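## Task

Scene 1: take the cardboard box off the counter and set it inside the bin marked M6 so that no part of it sticks out past the bin's rim. The bins must stay where they are, the robot must not tip over or finish leaning, and the box must stay in the bin on its own, without the robot holding it there.

## Robot and tools

ROBOT. A simulated Hello Robot Stretch 4 with a single arm. It has an omni-wheel base, a mast with a lift carriage that moves up and down, a telescoping arm that reaches straight out, a wrist with yaw, pitch and roll joints, and a two-finger gripper. It stands about 1.6 m tall, and the edge of the base is no more than 0.23 m from the base origin. There are four cameras: head_camera, head_left_camera and head_right_camera on the head, and wrist_camera on the gripper. A calibration (intrinsics K, distortion, T_world_to_cam) is supplied for each, but it is only approximate.

FRAMES. The base frame has its origin on the floor under the middle of the base, with x forward, y to the left and z up. hand_pose is given in this frame and marks a point between the open fingertips. The printed value may not match reality exactly. The odometry frame is the base frame as it was at the start of the scene. base_odometry heading is positive to the left, wraps between -3.142 and 3.142, and counts wheel slip as if it were travel.

execute_actions(actions, cameras). actions is a list holding one action, or none if you only want a status report with images. An action contains "base", "joints" or both, and may add "pace" and "contact_limits". Alternatively it contains only {"end_of_arm": "enable_torque"}, which turns back on any wrist or gripper motor that has shut itself off. All motions in one action start together. No action may last more than 15 s.
- base: exactly one key per action, and each is an offset measured from the base position in the most recent state report. translate_m drives straight in metres, forward positive, range -2 to 2. strafe_m slides sideways in metres, left positive, range -2 to 2. rotate_rad turns in place in radians, counter-clockwise (left) positive, range -3.2 to 3.2.
- joints: a dictionary keyed by joint name. Every value is an absolute target, not an offset. lift_m is the height, 0 to 1.2 m. arm_m is the extension, 0 to 0.55 m. wrist_yaw_rad runs -1.134 to 4.276: 0 points forward, positive turns left, about 3.14 is stowed, and above 3.4 the arm can get in the way. wrist_pitch_rad runs -1.117 to 4.259: 0 is level and 1.57 points down. wrist_roll_rad runs -1.117 to 4.259: at 0 the fingers are level, and positive rolls clockwise as seen from behind the gripper. gripper_m runs -0.038 to 0.141 and is the fingertip gap in metres; values below 0 press the fingers together. A joint left out of an action may still be driving toward its previous target. A joint target outside its range is clipped to the limit and the result reports this. Any other invalid value or unknown key rejects the whole call, and nothing moves.
- pace: "slow", "default", "fast" or "max". Base speed tops out at 0.1, 0.3, 0.4 or 0.6 m/s, and turning at 1, 2, 3 or 4 rad/s. With the lift above 0.2 these limits shrink further.
- contact_limits: only the key arm_m is accepted, from 0 (gentlest) to 0.75 (firmest), default 0.5. It sets how much resistance the arm may meet before it halts.
- cameras: a list of names, or "all". If omitted or null you get every camera; an empty list returns no images. The pictures line tells you which camera each image comes from.

wait(seconds): 0 to 10. Commands nothing new and returns the same report an empty action would. zoom_image(camera, region): region is [x0, y0, x1, y1] in pixels of that camera's latest full image, at most 504x504. read_manual(section): returns only licence texts. finished_scene(scene): scene is 1 or 2. It ends the scene permanently and reports success, so call it only after the box is resting in the bin.

RESULTS. base_status and joint_status show how each motion ended. "done" means reached; for the base it means the wheels turned the commanded amount, even if they slipped. "off_target" means the part stopped short and may still be pushing. "contact_stop_at_<key>" means it hit something; that part then holds position, or goes slack in the case of the lift, arm or wheels. "limit_stop_at_tilt" means the robot leans more than 6 degrees, and the lift, arm and wheels go slack and ignore commands. "limit_stop_at_own_body" means self-collision. Other outcomes are "time_out" and "torque_fault", where a wrist or gripper motor has gone limp and needs enable_torque. on_its_own describes what the call did not command; "held at" there gives a target, not a measured position. lidar_m gives 12 ranges in metres for 30-degree sectors: the 1st points ahead and they proceed counter-clockwise, so the 4th is left, the 7th behind and the 10th right. "-" means nothing was seen or the object is closer than 0.25 m. wrist_depth_mm is a 7x7 grid of depths, 100 to 2000 mm. motor_effort is given in percent with the peak in brackets. turned_by_wheels and turned_by_imu should agree; a gap above about 0.1 rad points to a collision or slip. base_tilt is in degrees.

GRIPPING. Close the gripper to a gap smaller than the box to hold it. Neither gripper_m nor "done" proves that something is held, so check motor_effort and the images. When a scene begins, unfold the wrist with lift_m 0.4 and wrist_yaw_rad 0 in one action.

AVOID. Do not turn or drive while holding more than 1 kg with arm_m above 0.2, and be especially careful at fast paces, or the robot may tip. Avoid long pushes or pulls, particularly with the gripper raised or a high contact limit. Do not drive the gripper into surfaces, which causes torque faults. Do not drop, slam or knock the box, and do not shove the bins. If any call stops, the remaining calls in that reply are skipped. Objects may occasionally be nudged by outside forces.

Each tool is called after "Call:" in YAML: its name, and indented under it one key for each argument.

## Session

I'll start by checking the current state and camera images.

Call:
execute_actions:
  actions: []

Scene clock: 0.00 s.
base_odometry: x=+0.000 y=+0.000 heading=+0.000 (m, m, rad; odometry frame)
turned_by_wheels: +0.000 (rad since the last result)
turned_by_imu: +0.000 (rad since the last result)
base_tilt: forward=+0.0 right=+0.2 (deg)
lidar_m: 1.39 1.51 0.94 0.92 1.03 2.35 2.33 2.44 2.41 2.37 1.75 1.41
base_status: not commanded
joint_positions: lift_m=+0.157 arm_m=-0.002 wrist_yaw_rad=+3.099 wrist_pitch_rad=+0.019 wrist_roll_rad=-0.016 gripper_m=+0.057
joint_status: not commanded
motor_effort: lift_m=+19 arm_m=-1 wrist_yaw_rad=+0 wrist_pitch_rad=-8 wrist_roll_rad=-1 gripper_m=-5 wheel_0=-1 wheel_1=+0 wheel_2=+0 (%)
hand_pose: x=-0.1155 y=+0.0996 z=+0.3300 quat_wxyz=(+0.021, -0.010, -0.008, +1.000) (m; base frame)
wrist_depth_mm: - 143 - - - - - / - 142 - - - - - / - 124 178 - - - - / 106 140 222 - - - - / 139 - - - - - - / 1464 1537 1255 1537 216 1499 1430 / 960 960 917 158 878 931 931
pictures: head_camera, head_left_camera, head_right_camera, wrist_camera
Images, in order (width x height): head_camera 420x560, head_left_camera 420x672, head_right_camera 420x672, wrist_camera 616x392.

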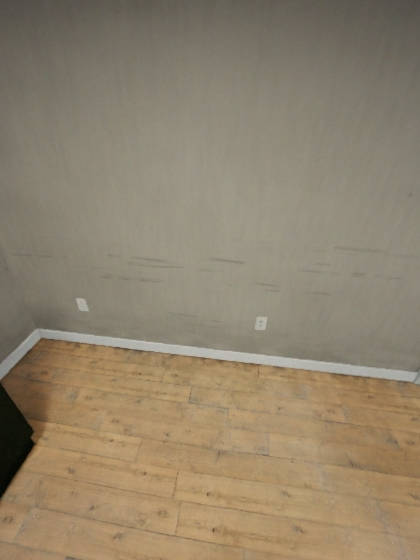

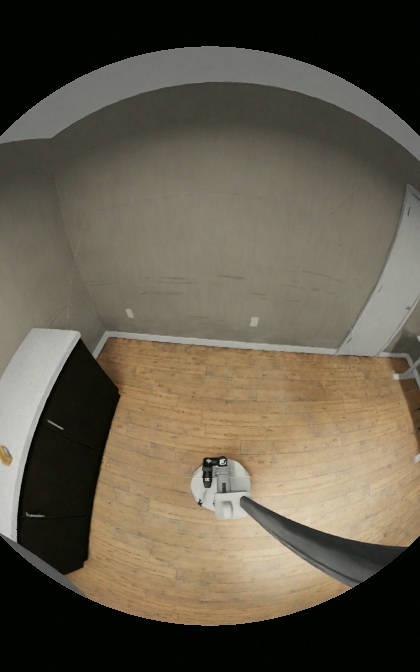

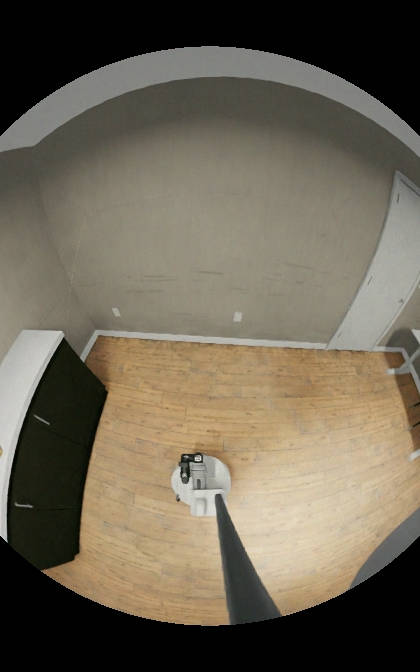

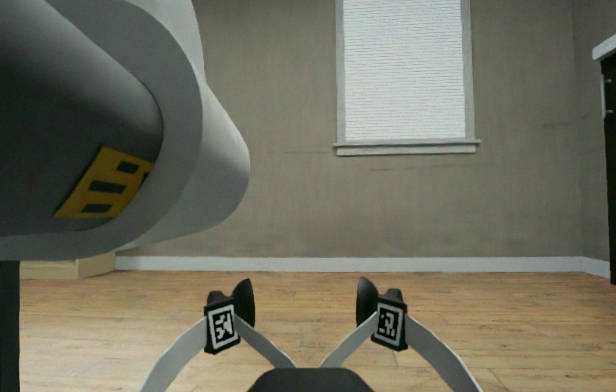

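Call:
execute_actions:
  actions:
    - {"base": {"rotate_rad": 1.57}, "joints": {"lift_m": 0.4, "wrist_yaw_rad": 0}, "pace": "fast"}

Scene clock: 4.10 s.
base_odometry: x=+0.000 y=+0.000 heading=+1.570 (m, m, rad; odometry frame)
turned_by_wheels: +1.570 (rad since the last result)
turned_by_imu: +1.570 (rad since the last result)
base_tilt: forward=+0.1 right=+0.3 (deg)
lidar_m: 0.93 1.01 2.35 2.32 2.46 3.24 2.74 1.79 1.40 1.38 1.54 0.97
base_status: done
joint_positions: lift_m=+0.400 arm_m=-0.002 wrist_yaw_rad=+0.000 wrist_pitch_rad=+0.019 wrist_roll_rad=-0.016 gripper_m=+0.057
joint_status: all done
motor_effort: lift_m=+24(26) arm_m=-1(1) wrist_yaw_rad=+1(7) wrist_pitch_rad=-9(9) wrist_roll_rad=+0(1) gripper_m=-3(3) wheel_0=-2(10) wheel_1=-1(8) wheel_2=+0(10) (%)
hand_pose: x=+0.4575 y=-0.0873 z=+0.5723 quat_wxyz=(+1.000, -0.008, +0.010, +0.000) (m; base frame)
wrist_depth_mm: 1576 1499 1430 1430 1336 1308 1281 / 809 798 759 741 723 691 683 / 809 788 759 741 723 699 676 / 788 788 759 732 723 691 691 / 798 778 750 732 723 699 676 / 788 768 741 723 216 683 676 / 788 768 732 158 715 691 676
pictures: head_camera, head_left_camera, head_right_camera, wrist_camera
camera_calibration (this result's frames):
wrist_camera: T_world_to_cam=[[-0.0227965, -0.999735, 0.00324753, -0.0789204], [0.0146787, -0.00358273, -0.999886, 0.627598], [0.999632, -0.0227462, 0.0147565, -0.245338], [0, 0, 0, 1]] pos_world=[0.234236, -0.0822314, 0.631403]
Images, in order (width x height): head_camera 420x560, head_left_camera 420x672, head_right_camera 420x672, wrist_camera 616x392.

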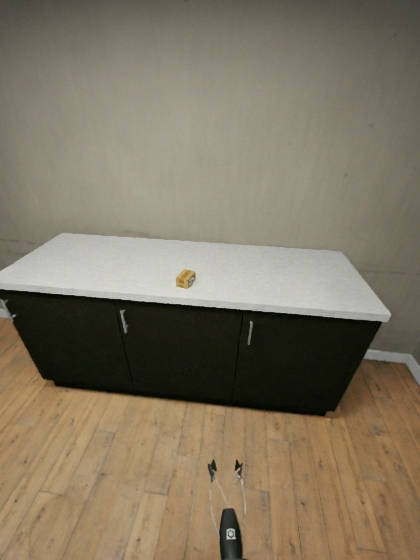

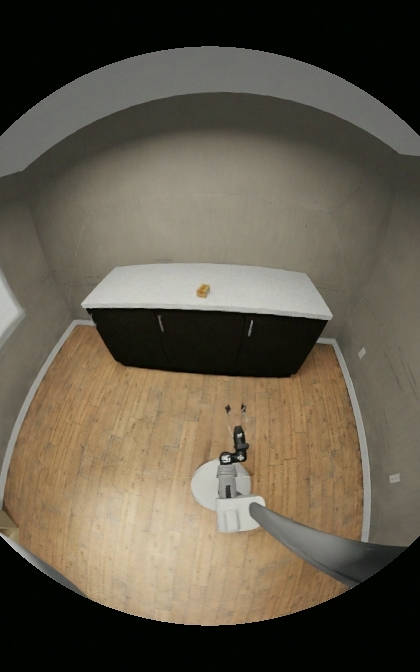

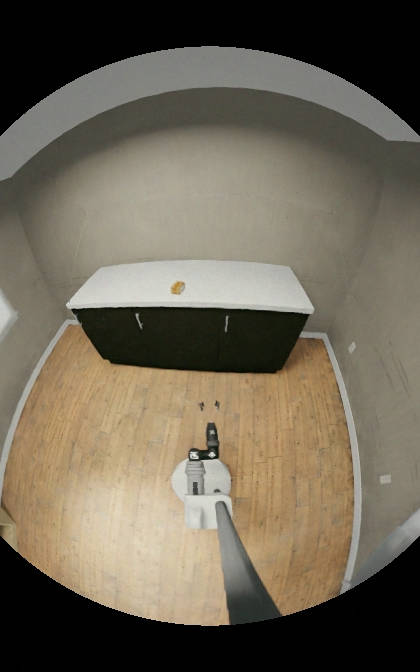

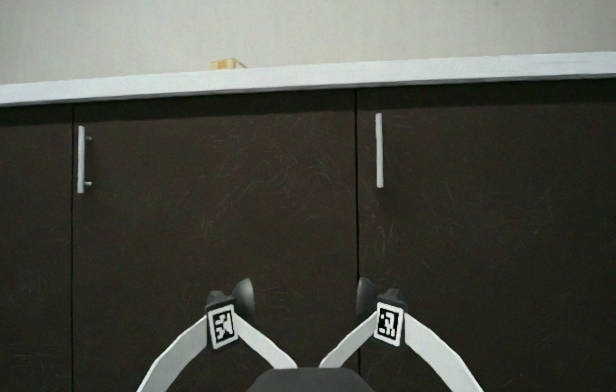

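Call:
zoom_image:
  camera: "head_camera"
  region: [140, 240, 240, 320]

Call:
zoom_image:
  camera: "head_left_camera"
  region: [0, 440, 120, 600]

Region (140, 240, 240, 320) of head_camera's 420x560 image, scaled by 5.040, with more detail than that image has; it fills the top 403 rows of this view, and the rest is white.

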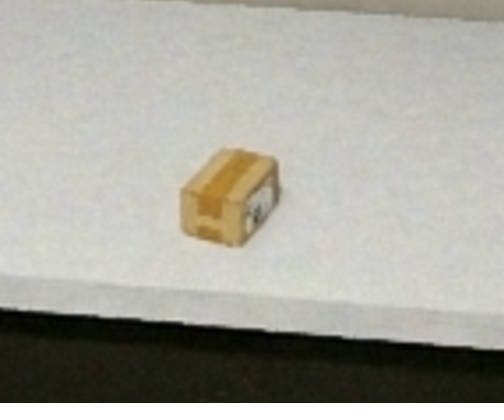

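Region (0, 440, 120, 600) of head_left_camera's 420x672 image, scaled by 3.150, with more detail than that image has; it fills the left 378 columns of this view, and the rest is white.

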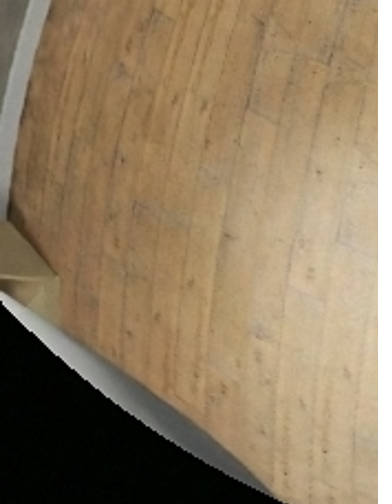

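Call:
execute_actions:
  actions:
    - {"base": {"rotate_rad": 2.4}, "pace": "fast"}
  cameras: ["head_camera", "head_left_camera", "head_right_camera"]

Scene clock: 25.43 s.
base_odometry: x=+0.000 y=+0.000 heading=-2.314 (m, m, rad; odometry frame)
turned_by_wheels: +2.400 (rad since the last result)
turned_by_imu: +2.400 (rad since the last result)
base_tilt: forward=+0.1 right=+0.3 (deg)
lidar_m: 2.57 2.35 2.14 1.49 1.38 1.43 1.02 0.91 0.97 1.24 2.34 2.40
base_status: done
joint_positions: lift_m=+0.400 arm_m=-0.002 wrist_yaw_rad=+0.000 wrist_pitch_rad=+0.019 wrist_roll_rad=-0.016 gripper_m=+0.057
joint_status: not commanded
motor_effort: lift_m=+22(23) arm_m=-1(1) wrist_yaw_rad=+0(1) wrist_pitch_rad=-9(9) wrist_roll_rad=-1(0) gripper_m=-5(4) wheel_0=-1(12) wheel_1=+0(9) wheel_2=+0(13) (%)
hand_pose: x=+0.4575 y=-0.0873 z=+0.5724 quat_wxyz=(+1.000, -0.008, +0.010, +0.000) (m; base frame)
wrist_depth_mm: - - - - - - 1983 / - - - - - - 1921 / - - - - - - 1921 / - - - - - - 1921 / - - - - - - 1863 / - - 1921 - 216 - 1921 / 1576 1576 1464 156 1430 1499 1499
pictures: head_camera, head_left_camera, head_right_camera
Images, in order (width x height): head_camera 420x560, head_left_camera 420x672, head_right_camera 420x672.

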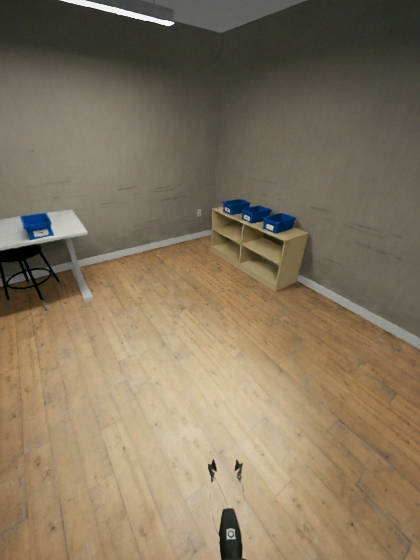

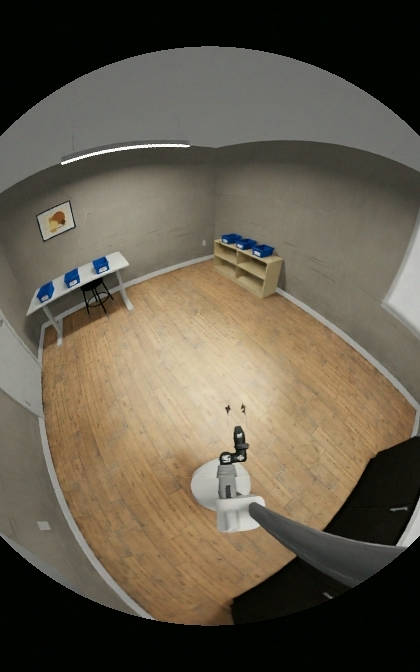

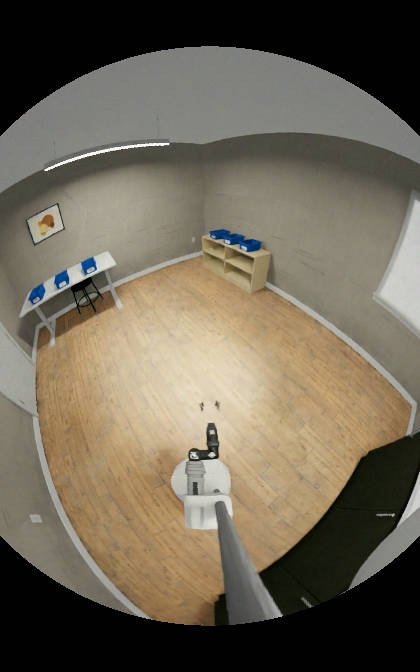

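Six bins: three on the shelf and three on the table. I'll zoom in on the labels.

Call:
zoom_image:
  camera: "head_camera"
  region: [200, 185, 320, 255]

Call:
zoom_image:
  camera: "head_left_camera"
  region: [20, 240, 140, 320]

Region (200, 185, 320, 255) of head_camera's 420x560 image, scaled by 4.200, with more detail than that image has; it fills the top 294 rows of this view, and the rest is white.

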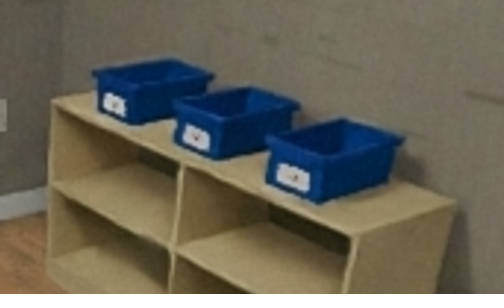

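Region (20, 240, 140, 320) of head_left_camera's 420x672 image, scaled by 4.200, with more detail than that image has.

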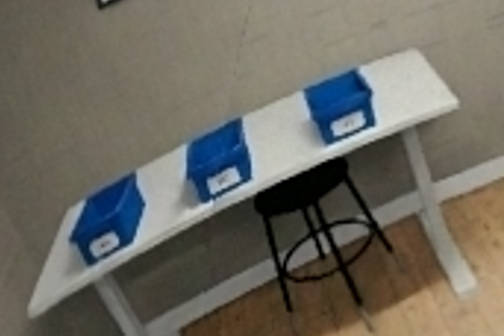

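Call:
zoom_image:
  camera: "head_camera"
  region: [215, 195, 305, 240]

Call:
zoom_image:
  camera: "head_camera"
  region: [10, 205, 70, 250]

Region (215, 195, 305, 240) of head_camera's 420x560 image, scaled by 5.600, with more detail than that image has.

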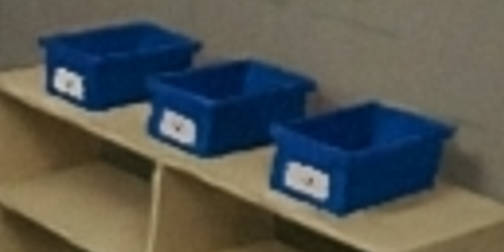

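Region (10, 205, 70, 250) of head_camera's 420x560 image, scaled by 8.400, with more detail than that image has; it fills the top 378 rows of this view, and the rest is white.

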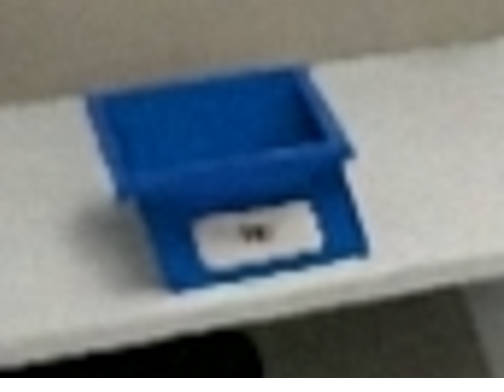

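Call:
execute_actions:
  actions:
    - {"base": {"rotate_rad": -2.541}, "joints": {"wrist_pitch_rad": 1.57, "gripper_m": 0.13, "lift_m": 0.45, "wrist_roll_rad": 0.18}, "pace": "max"}
  cameras: ["head_camera"]

Call:
execute_actions:
  actions:
    - {"base": {"strafe_m": 0.32}, "joints": {"lift_m": 1.15}, "pace": "max"}
  cameras: ["head_camera"]

Scene clock: 40.87 s.
base_odometry: x=+0.000 y=+0.000 heading=+1.428 (m, m, rad; odometry frame)
turned_by_wheels: -2.541 (rad since the last result)
turned_by_imu: -2.539 (rad since the last result)
base_tilt: forward=+0.0 right=+0.2 (deg)
lidar_m: 0.91 0.95 1.31 2.32 2.42 2.82 3.20 1.94 1.45 1.36 1.44 0.96
base_status: done
joint_positions: lift_m=+0.450 arm_m=-0.002 wrist_yaw_rad=+0.000 wrist_pitch_rad=+1.570 wrist_roll_rad=+0.180 gripper_m=+0.130
joint_status: all done
motor_effort: lift_m=+23(28) arm_m=-1(1) wrist_yaw_rad=+0(0) wrist_pitch_rad=-2(3) wrist_roll_rad=-1(7) gripper_m=+0(4) wheel_0=+0(10) wheel_1=-1(12) wheel_2=-2(9) (%)
hand_pose: x=+0.1692 y=-0.0874 z=+0.3395 quat_wxyz=(+0.704, +0.063, +0.704, -0.063) (m; base frame)
wrist_depth_mm: 580 580 591 585 585 591 591 / 580 585 580 585 585 591 585 / 574 574 585 585 585 580 580 / 569 574 569 574 580 580 574 / 564 564 564 574 569 569 569 / 554 355 351 351 353 564 569 / 559 347 347 157 349 559 564
pictures: head_camera
Images, in order (width x height): head_camera 420x560.

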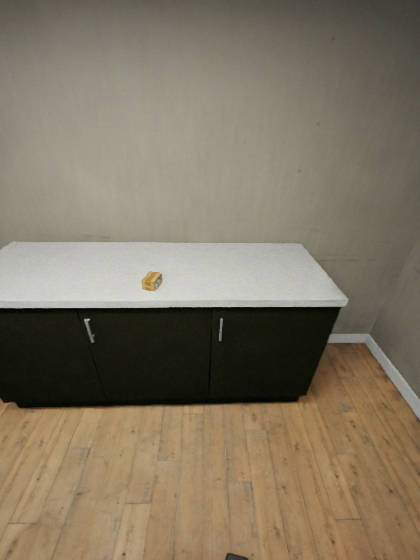

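Scene clock: 43.10 s.
base_odometry: x=-0.317 y=+0.045 heading=+1.428 (m, m, rad; odometry frame)
turned_by_wheels: +0.000 (rad since the last result)
turned_by_imu: +0.001 (rad since the last result)
base_tilt: forward=+0.0 right=+0.3 (deg)
lidar_m: 0.90 0.94 2.08 2.01 2.11 2.35 2.61 2.42 1.77 1.71 1.76 0.97
base_status: done
joint_positions: lift_m=+1.150 arm_m=-0.002 wrist_yaw_rad=+0.000 wrist_pitch_rad=+1.570 wrist_roll_rad=+0.180 gripper_m=+0.130
joint_status: all done
motor_effort: lift_m=+22(27) arm_m=-1(1) wrist_yaw_rad=+0(3) wrist_pitch_rad=-2(2) wrist_roll_rad=-1(1) gripper_m=-1(1) wheel_0=+1(17) wheel_1=-1(15) wheel_2=+0(1) (%)
hand_pose: x=+0.1692 y=-0.0874 z=+1.0395 quat_wxyz=(+0.704, +0.063, +0.704, -0.063) (m; base frame)
wrist_depth_mm: 1255 1308 1336 1336 1336 1308 1397 / 1336 1308 1281 1308 1336 1308 1366 / 1281 1336 1308 1281 1336 1336 1308 / 1255 1281 1281 1308 1308 1308 1308 / 1281 1255 1281 1078 1308 1281 1281 / 1255 1281 1060 1060 1281 1281 1308 / 1255 1255 1281 157 1281 1281 1255
pictures: head_camera
Images, in order (width x height): head_camera 420x560.

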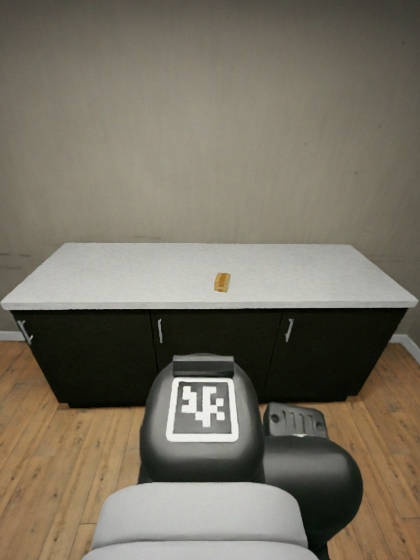

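Call:
zoom_image:
  camera: "head_camera"
  region: [180, 250, 260, 320]

Region (180, 250, 260, 320) of head_camera's 420x560 image, scaled by 6.300, with more detail than that image has; it fills the top 441 rows of this view, and the rest is white.

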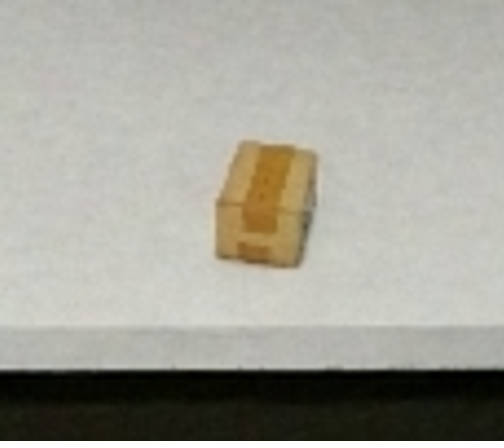

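Call:
execute_actions:
  actions:
    - {"base": {"translate_m": 0.58}, "joints": {"arm_m": 0.27, "wrist_roll_rad": 0.2}, "pace": "fast"}
  cameras: ["head_camera", "wrist_camera"]

Scene clock: 64.47 s.
base_odometry: x=-0.235 y=+0.620 heading=+1.429 (m, m, rad; odometry frame)
turned_by_wheels: +0.000 (rad since the last result)
turned_by_imu: +0.000 (rad since the last result)
base_tilt: forward=+0.1 right=+0.2 (deg)
lidar_m: 0.32 0.36 0.48 1.99 2.12 2.62 3.20 2.47 1.79 1.71 0.49 0.37
base_status: done
joint_positions: lift_m=+1.150 arm_m=+0.269 wrist_yaw_rad=+0.000 wrist_pitch_rad=+1.570 wrist_roll_rad=+0.200 gripper_m=+0.130
joint_status: all done
motor_effort: lift_m=+22(22) arm_m=+4(3) wrist_yaw_rad=+1(2) wrist_pitch_rad=-1(3) wrist_roll_rad=-1(1) gripper_m=+2(0) wheel_0=+1(6) wheel_1=+2(8) wheel_2=+2(10) (%)
hand_pose: x=+0.4404 y=-0.0874 z=+1.0395 quat_wxyz=(+0.704, +0.070, +0.703, -0.070) (m; base frame)
wrist_depth_mm: 368 366 368 370 370 368 373 / 364 364 366 366 368 366 370 / 357 362 362 362 362 364 366 / 355 355 357 359 359 362 364 / 353 355 355 306 357 359 362 / 351 353 353 353 355 357 1255 / 347 347 349 157 1281 1255 1281
pictures: head_camera, wrist_camera
camera_calibration (this result's frames):
wrist_camera: T_world_to_cam=[[-0.21076, -0.977264, 0.0231469, -0.0169022], [-0.977103, 0.209901, -0.0348018, 0.54722], [0.0291519, -0.0299517, -0.999126, 1.2455], [0, 0, 0, 1]] pos_world=[0.494819, -0.0940751, 1.26385]
Images, in order (width x height): head_camera 420x560, wrist_camera 616x392.

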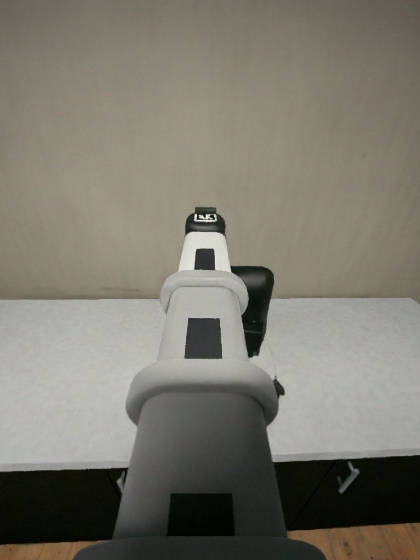

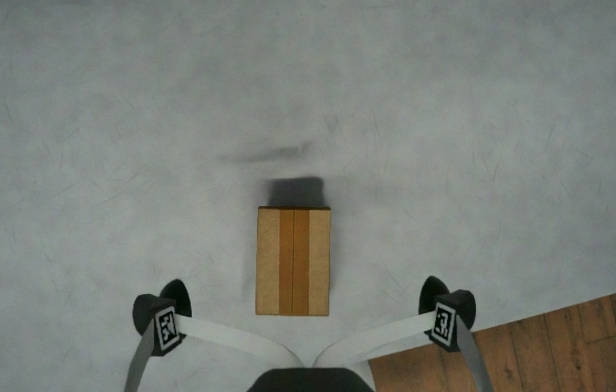

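Call:
execute_actions:
  actions:
    - {"base": {"strafe_m": 0.008}, "joints": {"arm_m": 0.283, "lift_m": 1.046}}
  cameras: ["head_camera", "wrist_camera"]

Scene clock: 82.63 s.
base_odometry: x=-0.243 y=+0.621 heading=+1.429 (m, m, rad; odometry frame)
turned_by_wheels: +0.000 (rad since the last result)
turned_by_imu: +0.002 (rad since the last result)
base_tilt: forward=+0.1 right=+0.2 (deg)
lidar_m: 0.31 0.36 0.49 2.00 2.05 2.61 3.20 2.49 1.80 1.71 0.52 0.35
base_status: done
joint_positions: lift_m=+1.046 arm_m=+0.282 wrist_yaw_rad=+0.000 wrist_pitch_rad=+1.570 wrist_roll_rad=+0.200 gripper_m=+0.130
joint_status: all done
motor_effort: lift_m=+14(21) arm_m=+4(8) wrist_yaw_rad=+1(0) wrist_pitch_rad=-2(2) wrist_roll_rad=+0(2) gripper_m=+0(0) wheel_0=+2(9) wheel_1=+0(8) wheel_2=+0(1) (%)
hand_pose: x=+0.4533 y=-0.0874 z=+0.9361 quat_wxyz=(+0.704, +0.071, +0.703, -0.070) (m; base frame)
wrist_depth_mm: 259 260 260 262 263 263 264 / 257 257 259 260 259 259 262 / 255 255 256 257 257 258 259 / 253 253 254 255 257 256 257 / 252 252 253 204 254 255 255 / 249 250 250 202 216 252 252 / 247 248 249 157 250 251 252
pictures: head_camera, wrist_camera
camera_calibration (this result's frames):
wrist_camera: T_world_to_cam=[[-0.210825, -0.977249, 0.023187, -0.0117925], [-0.977095, 0.20997, -0.0346159, 0.556082], [0.0289597, -0.0299538, -0.999132, 1.14195], [0, 0, 0, 1]] pos_world=[0.507788, -0.094079, 1.16048]
Images, in order (width x height): head_camera 420x560, wrist_camera 616x392.

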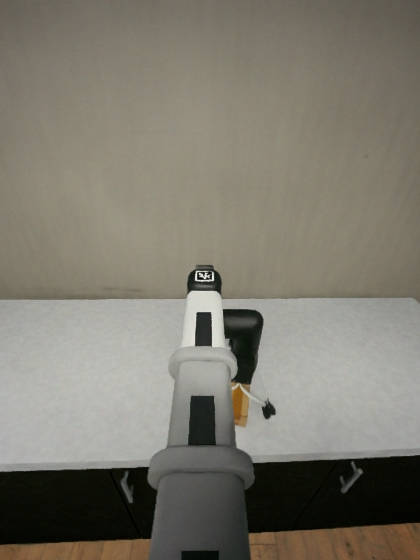

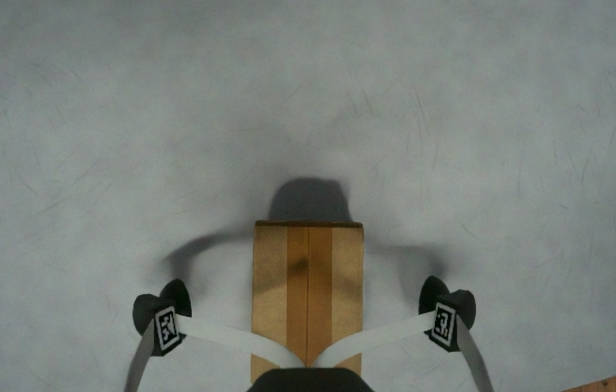

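Call:
execute_actions:
  actions:
    - {"joints": {"gripper_m": 0.02}}
  cameras: ["wrist_camera"]

Scene clock: 87.03 s.
base_odometry: x=-0.243 y=+0.621 heading=+1.429 (m, m, rad; odometry frame)
turned_by_wheels: +0.000 (rad since the last result)
turned_by_imu: +0.001 (rad since the last result)
base_tilt: forward=+0.1 right=+0.2 (deg)
lidar_m: 0.34 0.35 0.46 1.97 2.08 2.63 3.16 2.49 1.76 1.71 0.50 0.38
base_status: not commanded
joint_positions: lift_m=+1.046 arm_m=+0.282 wrist_yaw_rad=+0.000 wrist_pitch_rad=+1.570 wrist_roll_rad=+0.200 gripper_m=+0.021
joint_status: all done
motor_effort: lift_m=+15(15) arm_m=+4(4) wrist_yaw_rad=+1(1) wrist_pitch_rad=-2(2) wrist_roll_rad=+1(1) gripper_m=-26(29) wheel_0=+2(2) wheel_1=+0(0) wheel_2=+0(0) (%)
hand_pose: x=+0.4533 y=-0.0874 z=+0.9361 quat_wxyz=(+0.704, +0.071, +0.703, -0.070) (m; base frame)
wrist_depth_mm: 259 260 260 260 260 263 264 / 257 258 259 258 259 262 262 / 255 256 256 256 257 259 259 / 254 253 253 255 255 257 258 / 251 251 252 191 254 254 255 / 249 250 201 189 203 252 253 / 247 247 247 188 249 250 251
pictures: wrist_camera
camera_calibration (this result's frames):
wrist_camera: T_world_to_cam=[[-0.210825, -0.977249, 0.023187, -0.0117921], [-0.977095, 0.20997, -0.034616, 0.556082], [0.0289598, -0.0299538, -0.999132, 1.14194], [0, 0, 0, 1]] pos_world=[0.507789, -0.094079, 1.16047]
Images, in order (width x height): wrist_camera 616x392.

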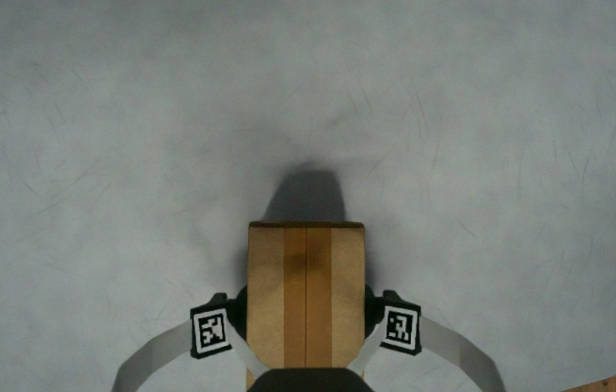

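Call:
execute_actions:
  actions:
    - {"joints": {"lift_m": 1.11, "arm_m": 0.0}, "base": {"translate_m": -0.2}, "pace": "fast"}
  cameras: ["wrist_camera", "head_camera"]

Scene clock: 108.87 s.
base_odometry: x=-0.271 y=+0.423 heading=+1.429 (m, m, rad; odometry frame)
turned_by_wheels: +0.000 (rad since the last result)
turned_by_imu: +0.002 (rad since the last result)
base_tilt: forward=+0.0 right=+0.2 (deg)
lidar_m: 0.53 0.55 0.75 1.99 2.10 2.47 2.96 2.44 1.80 1.72 0.78 0.57
base_status: done
joint_positions: lift_m=+1.110 arm_m=+0.001 wrist_yaw_rad=+0.000 wrist_pitch_rad=+1.570 wrist_roll_rad=+0.200 gripper_m=+0.021
joint_status: all done
motor_effort: lift_m=+24(24) arm_m=-4(4) wrist_yaw_rad=+3(0) wrist_pitch_rad=-3(3) wrist_roll_rad=+0(2) gripper_m=-25(25) wheel_0=-2(5) wheel_1=+0(8) wheel_2=-2(11) (%)
hand_pose: x=+0.1717 y=-0.0874 z=+0.9993 quat_wxyz=(+0.704, +0.071, +0.703, -0.071) (m; base frame)
wrist_depth_mm: 530 580 640 723 809 917 1308 / 683 768 866 1025 1281 1281 1281 / 976 1229 1281 1255 1281 1281 1281 / 1255 1229 1255 1229 1229 1255 1281 / 1229 1255 1229 191 1255 1255 1229 / 1229 1229 201 190 203 1229 1255 / 1205 1229 1025 189 1205 1255 1229
pictures: head_camera, wrist_camera
camera_calibration (this result's frames):
wrist_camera: T_world_to_cam=[[-0.211382, -0.977127, 0.023257, -0.0725899], [-0.976985, 0.210535, -0.0342913, 0.282829], [0.0286106, -0.0299703, -0.999141, 1.21335], [0, 0, 0, 1]] pos_world=[0.226261, -0.0941105, 1.22369]
Images, in order (width x height): head_camera 420x560, wrist_camera 616x392.

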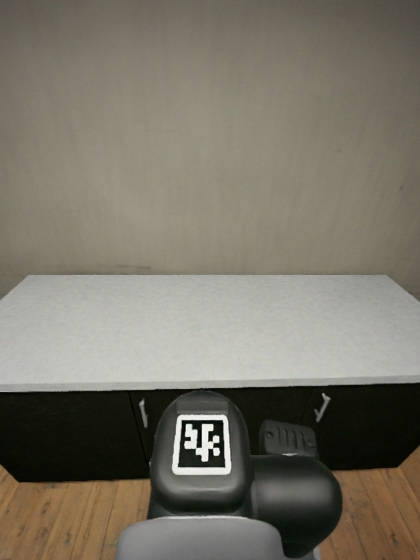

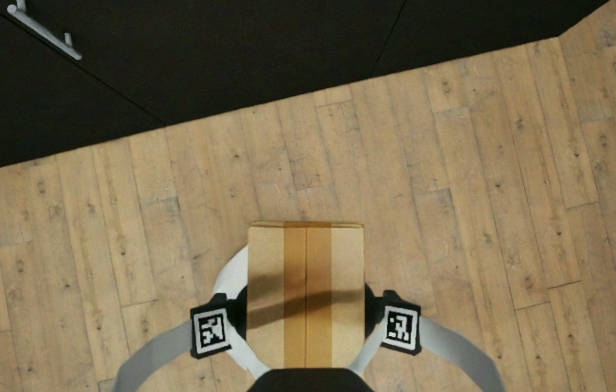

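Call:
execute_actions:
  actions:
    - {"joints": {"lift_m": 0.5}, "base": {"translate_m": -0.55}, "pace": "max"}
  cameras: []

Call:
execute_actions:
  actions:
    - {"base": {"translate_m": -1.5}, "pace": "max"}
  cameras: ["head_left_camera", "head_right_camera"]

Scene clock: 114.00 s.
base_odometry: x=-0.349 y=-0.122 heading=+1.428 (m, m, rad; odometry frame)
turned_by_wheels: +0.000 (rad since the last result)
turned_by_imu: +0.004 (rad since the last result)
base_tilt: forward=+0.1 right=+0.3 (deg)
lidar_m: 1.08 1.11 2.08 2.01 2.09 2.32 2.34 2.27 1.79 1.70 1.79 1.16
base_status: done
joint_positions: lift_m=+0.500 arm_m=+0.001 wrist_yaw_rad=+0.000 wrist_pitch_rad=+1.570 wrist_roll_rad=+0.200 gripper_m=+0.021
joint_status: all done
motor_effort: lift_m=+16(21) arm_m=-4(4) wrist_yaw_rad=+1(1) wrist_pitch_rad=-2(3) wrist_roll_rad=+1(0) gripper_m=-26(27) wheel_0=-3(8) wheel_1=-1(7) wheel_2=+0(11) (%)
hand_pose: x=+0.1718 y=-0.0874 z=+0.3899 quat_wxyz=(+0.704, +0.071, +0.703, -0.071) (m; base frame)
wrist_depth_mm: 640 640 640 640 640 647 640 / 634 627 627 627 634 647 640 / 627 627 627 634 627 634 640 / 627 621 621 627 627 634 634 / 621 615 621 191 615 621 621 / 615 609 202 189 202 621 621 / 603 397 392 188 399 615 609
pictures: none
No camera images: the call's "cameras" was empty. Leave "cameras" out to get every camera's image.

Scene clock: 118.43 s.
base_odometry: x=-0.562 y=-1.606 heading=+1.428 (m, m, rad; odometry frame)
turned_by_wheels: +0.000 (rad since the last result)
turned_by_imu: +0.008 (rad since the last result)
base_tilt: forward=+0.1 right=+0.2 (deg)
lidar_m: 2.59 2.66 2.10 1.61 1.70 1.58 0.70 0.72 1.04 1.67 1.81 2.48
base_status: done
joint_positions: lift_m=+0.500 arm_m=+0.001 wrist_yaw_rad=+0.000 wrist_pitch_rad=+1.570 wrist_roll_rad=+0.200 gripper_m=+0.021
joint_status: not commanded
motor_effort: lift_m=+17(17) arm_m=-4(4) wrist_yaw_rad=+1(0) wrist_pitch_rad=-2(3) wrist_roll_rad=+0(0) gripper_m=-26(27) wheel_0=-1(8) wheel_1=-2(8) wheel_2=-1(15) (%)
hand_pose: x=+0.1718 y=-0.0874 z=+0.3899 quat_wxyz=(+0.704, +0.071, +0.703, -0.071) (m; base frame)
wrist_depth_mm: 640 634 640 640 647 647 647 / 627 634 634 634 634 634 647 / 627 627 627 640 640 634 634 / 627 627 627 621 621 627 627 / 615 615 615 191 627 634 627 / 609 609 202 189 203 621 615 / 609 397 397 187 402 615 621
pictures: head_left_camera, head_right_camera
Images, in order (width x height): head_left_camera 420x672, head_right_camera 420x672.

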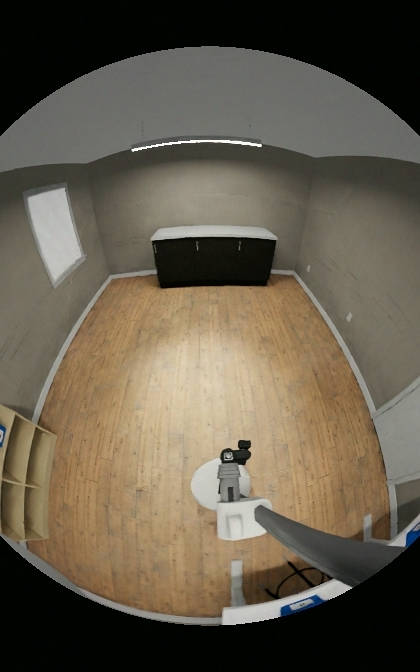

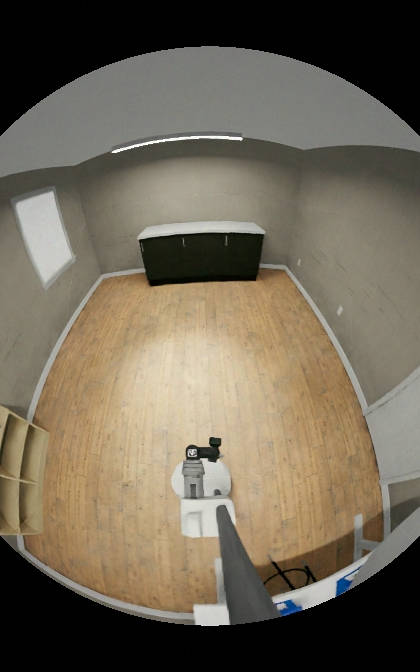

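Call:
execute_actions:
  actions:
    - {"base": {"rotate_rad": 1.75}, "pace": "max"}
  cameras: ["head_camera", "head_left_camera"]

Scene clock: 123.23 s.
base_odometry: x=-0.562 y=-1.606 heading=-3.105 (m, m, rad; odometry frame)
turned_by_wheels: +1.750 (rad since the last result)
turned_by_imu: +1.750 (rad since the last result)
base_tilt: forward=+0.1 right=+0.2 (deg)
lidar_m: 1.60 1.83 1.52 0.69 0.78 1.27 1.70 1.95 2.62 2.59 2.48 1.62
base_status: done
joint_positions: lift_m=+0.500 arm_m=+0.001 wrist_yaw_rad=+0.000 wrist_pitch_rad=+1.570 wrist_roll_rad=+0.200 gripper_m=+0.021
joint_status: not commanded
motor_effort: lift_m=+17(17) arm_m=-4(4) wrist_yaw_rad=+0(1) wrist_pitch_rad=-1(3) wrist_roll_rad=-3(1) gripper_m=-27(26) wheel_0=-2(8) wheel_1=+2(7) wheel_2=+0(10) (%)
hand_pose: x=+0.1719 y=-0.0874 z=+0.3899 quat_wxyz=(+0.704, +0.071, +0.703, -0.071) (m; base frame)
wrist_depth_mm: 640 634 640 634 640 640 640 / 627 634 634 634 640 634 634 / 621 627 621 627 634 634 634 / 615 615 621 627 627 627 634 / 615 615 621 191 621 627 621 / 615 603 202 190 202 621 621 / 603 397 394 189 399 615 621
pictures: head_camera, head_left_camera
Images, in order (width x height): head_camera 420x560, head_left_camera 420x672.

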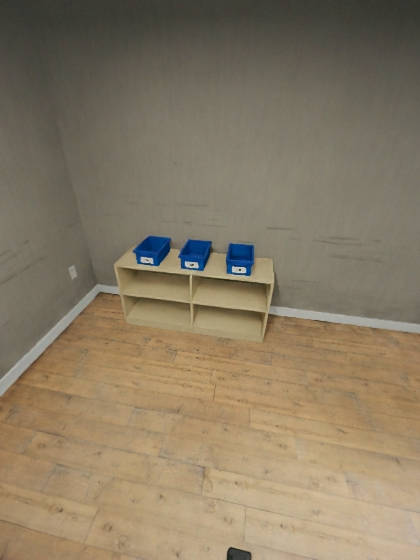

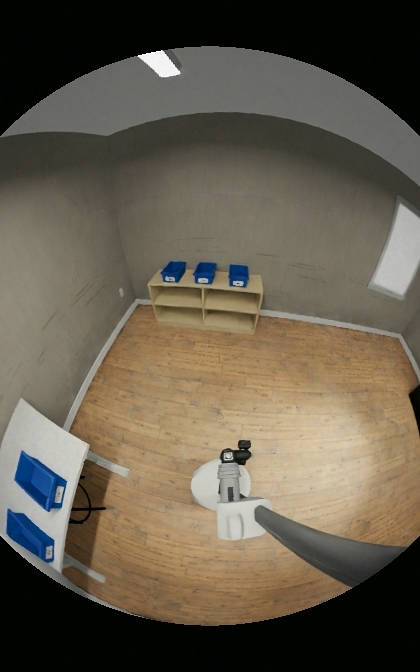

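Call:
zoom_image:
  camera: "head_camera"
  region: [130, 245, 260, 285]

Call:
zoom_image:
  camera: "head_left_camera"
  region: [0, 440, 100, 570]

Region (130, 245, 260, 285) of head_camera's 420x560 image, scaled by 3.877, with more detail than that image has; it fills the top 155 rows of this view, and the rest is white.

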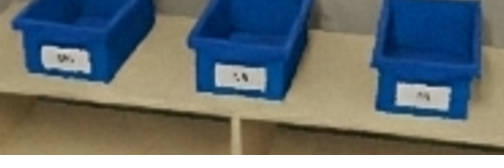

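Region (0, 440, 100, 570) of head_left_camera's 420x672 image, scaled by 3.877, with more detail than that image has; it fills the left 388 columns of this view, and the rest is white.

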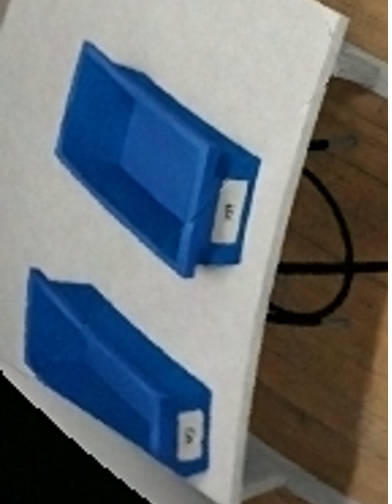

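Call:
zoom_image:
  camera: "head_camera"
  region: [135, 252, 205, 275]

Call:
zoom_image:
  camera: "head_camera"
  region: [180, 256, 255, 280]

Call:
zoom_image:
  camera: "head_left_camera"
  region: [40, 480, 75, 565]

Region (135, 252, 205, 275) of head_camera's 420x560 image, scaled by 7.200, with more detail than that image has; it fills the top 166 rows of this view, and the rest is white.

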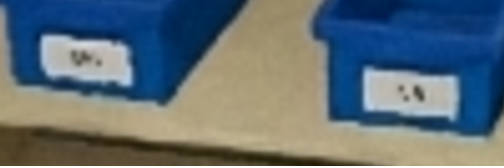

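Region (180, 256, 255, 280) of head_camera's 420x560 image, scaled by 6.720, with more detail than that image has; it fills the top 161 rows of this view, and the rest is white.

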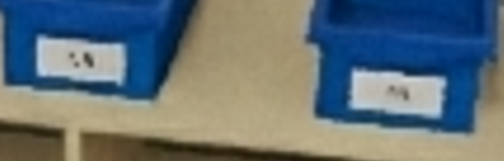

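Region (40, 480, 75, 565) of head_left_camera's 420x672 image, scaled by 5.929, with more detail than that image has; it fills the left 208 columns of this view, and the rest is white.

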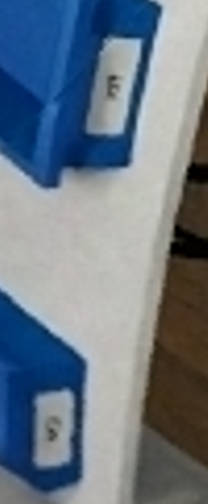

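Call:
execute_actions:
  actions:
    - {"base": {"rotate_rad": 1.39}, "pace": "max"}
  cameras: ["head_camera", "head_left_camera"]

Scene clock: 129.63 s.
base_odometry: x=-0.562 y=-1.607 heading=-1.715 (m, m, rad; odometry frame)
turned_by_wheels: +1.390 (rad since the last result)
turned_by_imu: +1.391 (rad since the last result)
base_tilt: forward=+0.1 right=+0.2 (deg)
lidar_m: 0.70 0.73 1.01 1.67 1.81 2.48 2.61 2.72 2.11 1.60 1.69 1.58
base_status: done
joint_positions: lift_m=+0.500 arm_m=+0.001 wrist_yaw_rad=+0.000 wrist_pitch_rad=+1.570 wrist_roll_rad=+0.200 gripper_m=+0.021
joint_status: not commanded
motor_effort: lift_m=+17(17) arm_m=-4(4) wrist_yaw_rad=+0(0) wrist_pitch_rad=-1(1) wrist_roll_rad=-1(0) gripper_m=-26(26) wheel_0=-1(6) wheel_1=-2(8) wheel_2=+2(11) (%)
hand_pose: x=+0.1719 y=-0.0874 z=+0.3899 quat_wxyz=(+0.704, +0.071, +0.703, -0.071) (m; base frame)
wrist_depth_mm: 634 640 640 640 640 654 640 / 627 634 627 634 647 640 640 / 621 634 627 627 627 634 640 / 621 621 627 627 621 627 627 / 615 615 615 191 627 621 627 / 609 615 201 190 203 615 609 / 609 397 399 188 399 615 615
pictures: head_camera, head_left_camera
Images, in order (width x height): head_camera 420x560, head_left_camera 420x672.

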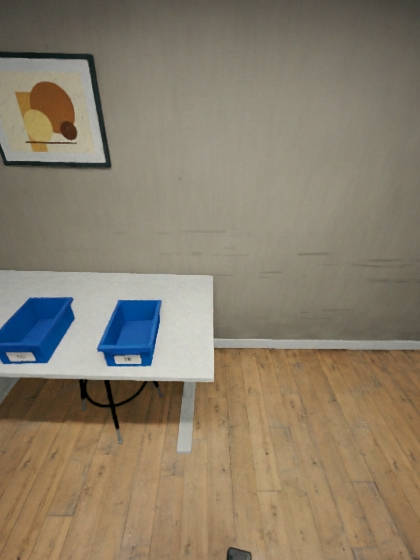

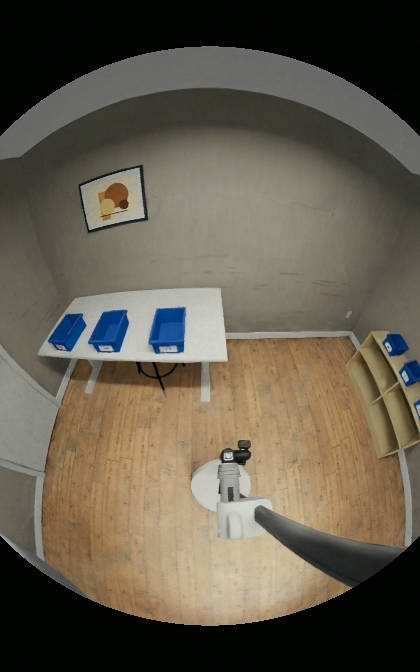

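Call:
zoom_image:
  camera: "head_camera"
  region: [0, 340, 160, 375]

Call:
zoom_image:
  camera: "head_left_camera"
  region: [40, 330, 130, 360]

Region (0, 340, 160, 375) of head_camera's 420x560 image, scaled by 3.150, with more detail than that image has; it fills the top 110 rows of this view, and the rest is white.

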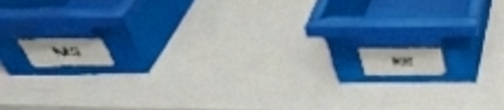

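Region (40, 330, 130, 360) of head_left_camera's 420x672 image, scaled by 5.600, with more detail than that image has.

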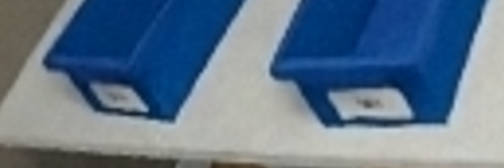

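Call:
zoom_image:
  camera: "head_camera"
  region: [105, 348, 150, 370]

Call:
zoom_image:
  camera: "head_camera"
  region: [0, 345, 45, 367]

Region (105, 348, 150, 370) of head_camera's 420x560 image, scaled by 11.200, with more detail than that image has; it fills the top 246 rows of this view, and the rest is white.

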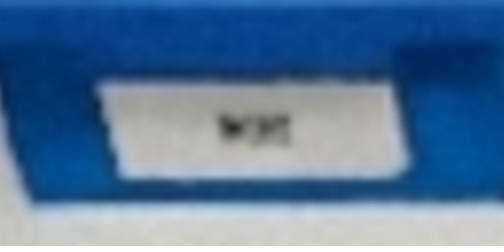

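Region (0, 345, 45, 367) of head_camera's 420x560 image, scaled by 11.200, with more detail than that image has; it fills the top 246 rows of this view, and the rest is white.

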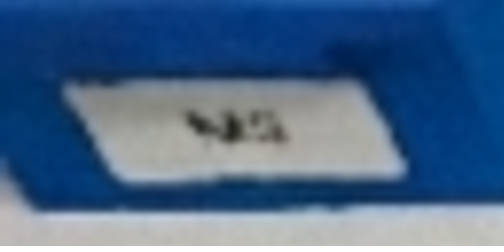

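Call:
execute_actions:
  actions:
    - {"joints": {"wrist_pitch_rad": 0.0, "wrist_yaw_rad": 0.75, "lift_m": 0.56, "wrist_roll_rad": 0.0}, "pace": "fast"}
  cameras: ["wrist_camera"]

Scene clock: 140.90 s.
base_odometry: x=-0.562 y=-1.607 heading=-1.715 (m, m, rad; odometry frame)
turned_by_wheels: +0.000 (rad since the last result)
turned_by_imu: +0.001 (rad since the last result)
base_tilt: forward=+0.1 right=+0.2 (deg)
lidar_m: 0.68 0.73 1.04 1.70 1.81 2.47 2.61 2.72 2.09 1.60 1.69 1.57
base_status: not commanded
joint_positions: lift_m=+0.560 arm_m=+0.001 wrist_yaw_rad=+0.750 wrist_pitch_rad=+0.004 wrist_roll_rad=+0.000 gripper_m=+0.021
joint_status: all done
motor_effort: lift_m=+24(24) arm_m=-4(4) wrist_yaw_rad=+3(7) wrist_pitch_rad=-13(19) wrist_roll_rad=-1(4) gripper_m=-27(27) wheel_0=-1(1) wheel_1=-2(2) wheel_2=+2(3) (%)
hand_pose: x=+0.4423 y=+0.1326 z=+0.7367 quat_wxyz=(+0.931, -0.001, +0.002, +0.366) (m; base frame)
wrist_depth_mm: 1537 1808 - 1756 1430 1205 1078 / 1499 1756 - 1808 1464 1229 1042 / 1537 1808 - 1756 1430 1205 1042 / 1499 1661 1921 1008 530 1118 1042 / 1499 1661 842 191 525 591 634 / 1430 1708 201 190 203 1118 368 / 1464 1576 1464 188 820 1118 991
pictures: wrist_camera
camera_calibration (this result's frames):
wrist_camera: T_world_to_cam=[[0.664096, -0.747536, -0.012889, -0.185336], [0.0135248, 0.0292481, -0.999481, 0.78878], [0.747525, 0.663577, 0.0295339, -0.217997], [0, 0, 0, 1]] pos_world=[0.275371, -0.0169585, 0.79242]
Images, in order (width x height): wrist_camera 616x392.

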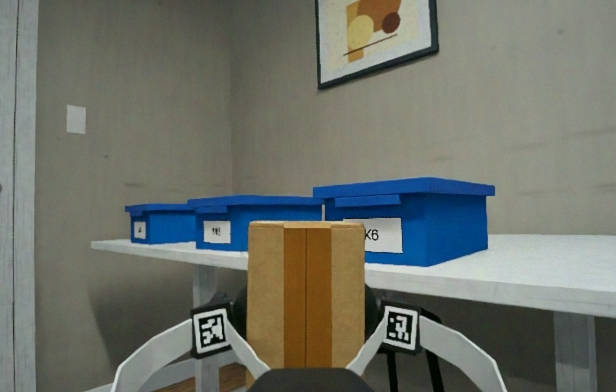

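Call:
zoom_image:
  camera: "wrist_camera"
  region: [120, 190, 420, 270]

Region (120, 190, 420, 270) of wrist_camera's 616x392 image, scaled by 1.680; it fills the top 134 rows of this view, and the rest is white.

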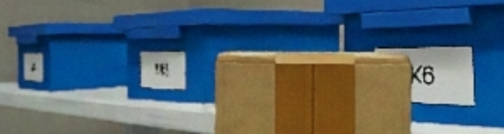

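Call:
zoom_image:
  camera: "wrist_camera"
  region: [125, 205, 245, 255]

Call:
zoom_image:
  camera: "wrist_camera"
  region: [345, 205, 415, 260]

Region (125, 205, 245, 255) of wrist_camera's 616x392 image, scaled by 4.200; it fills the top 210 rows of this view, and the rest is white.

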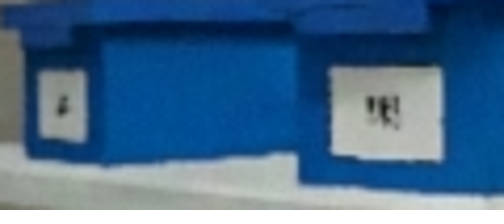

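Region (345, 205, 415, 260) of wrist_camera's 616x392 image, scaled by 7.200; it fills the top 396 rows of this view, and the rest is white.

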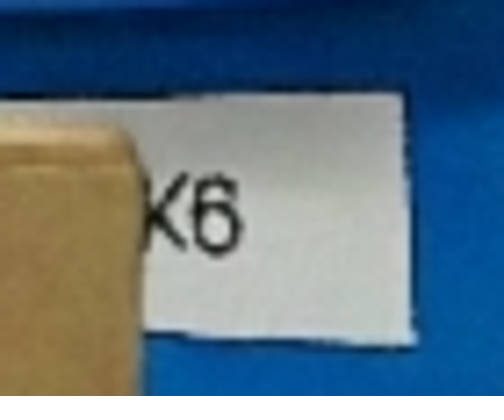

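Call:
execute_actions:
  actions:
    - {"base": {"strafe_m": 0.8}, "joints": {"wrist_pitch_rad": 0.15, "wrist_yaw_rad": 0.35}, "pace": "max"}
  cameras: ["wrist_camera", "head_camera"]

Scene clock: 153.60 s.
base_odometry: x=+0.230 y=-1.722 heading=-1.716 (m, m, rad; odometry frame)
turned_by_wheels: +0.000 (rad since the last result)
turned_by_imu: +0.002 (rad since the last result)
base_tilt: forward=+0.1 right=+0.2 (deg)
lidar_m: 0.67 0.74 0.92 0.88 0.92 1.33 2.65 2.69 2.91 2.41 1.01 0.74
base_status: done
joint_positions: lift_m=+0.560 arm_m=+0.001 wrist_yaw_rad=+0.350 wrist_pitch_rad=+0.154 wrist_roll_rad=+0.000 gripper_m=+0.021
joint_status: all done
motor_effort: lift_m=+24(24) arm_m=-4(4) wrist_yaw_rad=+1(7) wrist_pitch_rad=-13(13) wrist_roll_rad=-1(2) gripper_m=-26(27) wheel_0=+1(14) wheel_1=-2(14) wheel_2=+0(1) (%)
hand_pose: x=+0.4694 y=+0.0157 z=+0.6937 quat_wxyz=(+0.982, -0.013, +0.076, +0.174) (m; base frame)
wrist_depth_mm: 1008 1255 1430 1308 1182 1118 1042 / 991 1255 1464 1336 1205 1138 1042 / 991 1138 597 1308 1255 436 1042 / 931 627 585 661 473 442 442 / 991 1281 1025 191 1255 1182 759 / 991 1281 201 190 195 1160 574 / 1008 1138 1025 189 1308 1160 1118
pictures: head_camera, wrist_camera
camera_calibration (this result's frames):
wrist_camera: T_world_to_cam=[[0.319339, -0.947595, -0.00925748, -0.128856], [-0.116383, -0.0295224, -0.992765, 0.806162], [0.940467, 0.318106, -0.119712, -0.140978], [0, 0, 0, 1]] pos_world=[0.267558, -0.0534571, 0.782261]
Images, in order (width x height): head_camera 420x560, wrist_camera 616x392.

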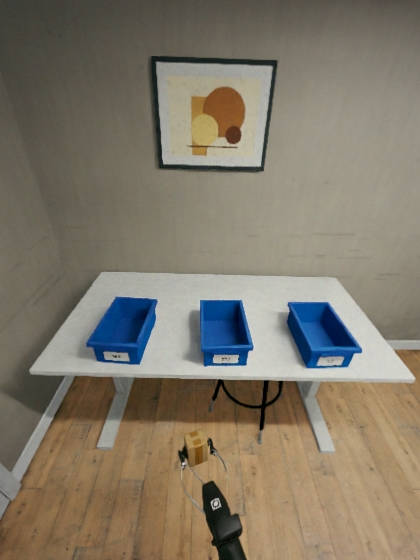

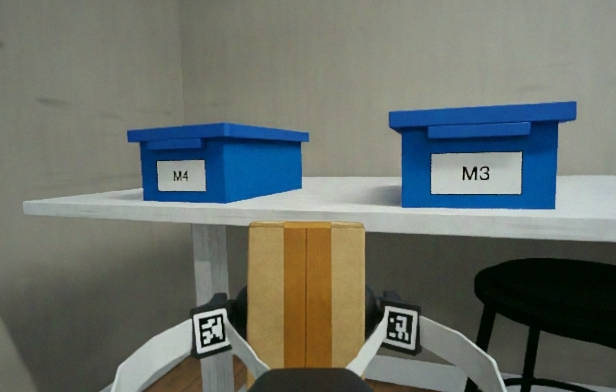

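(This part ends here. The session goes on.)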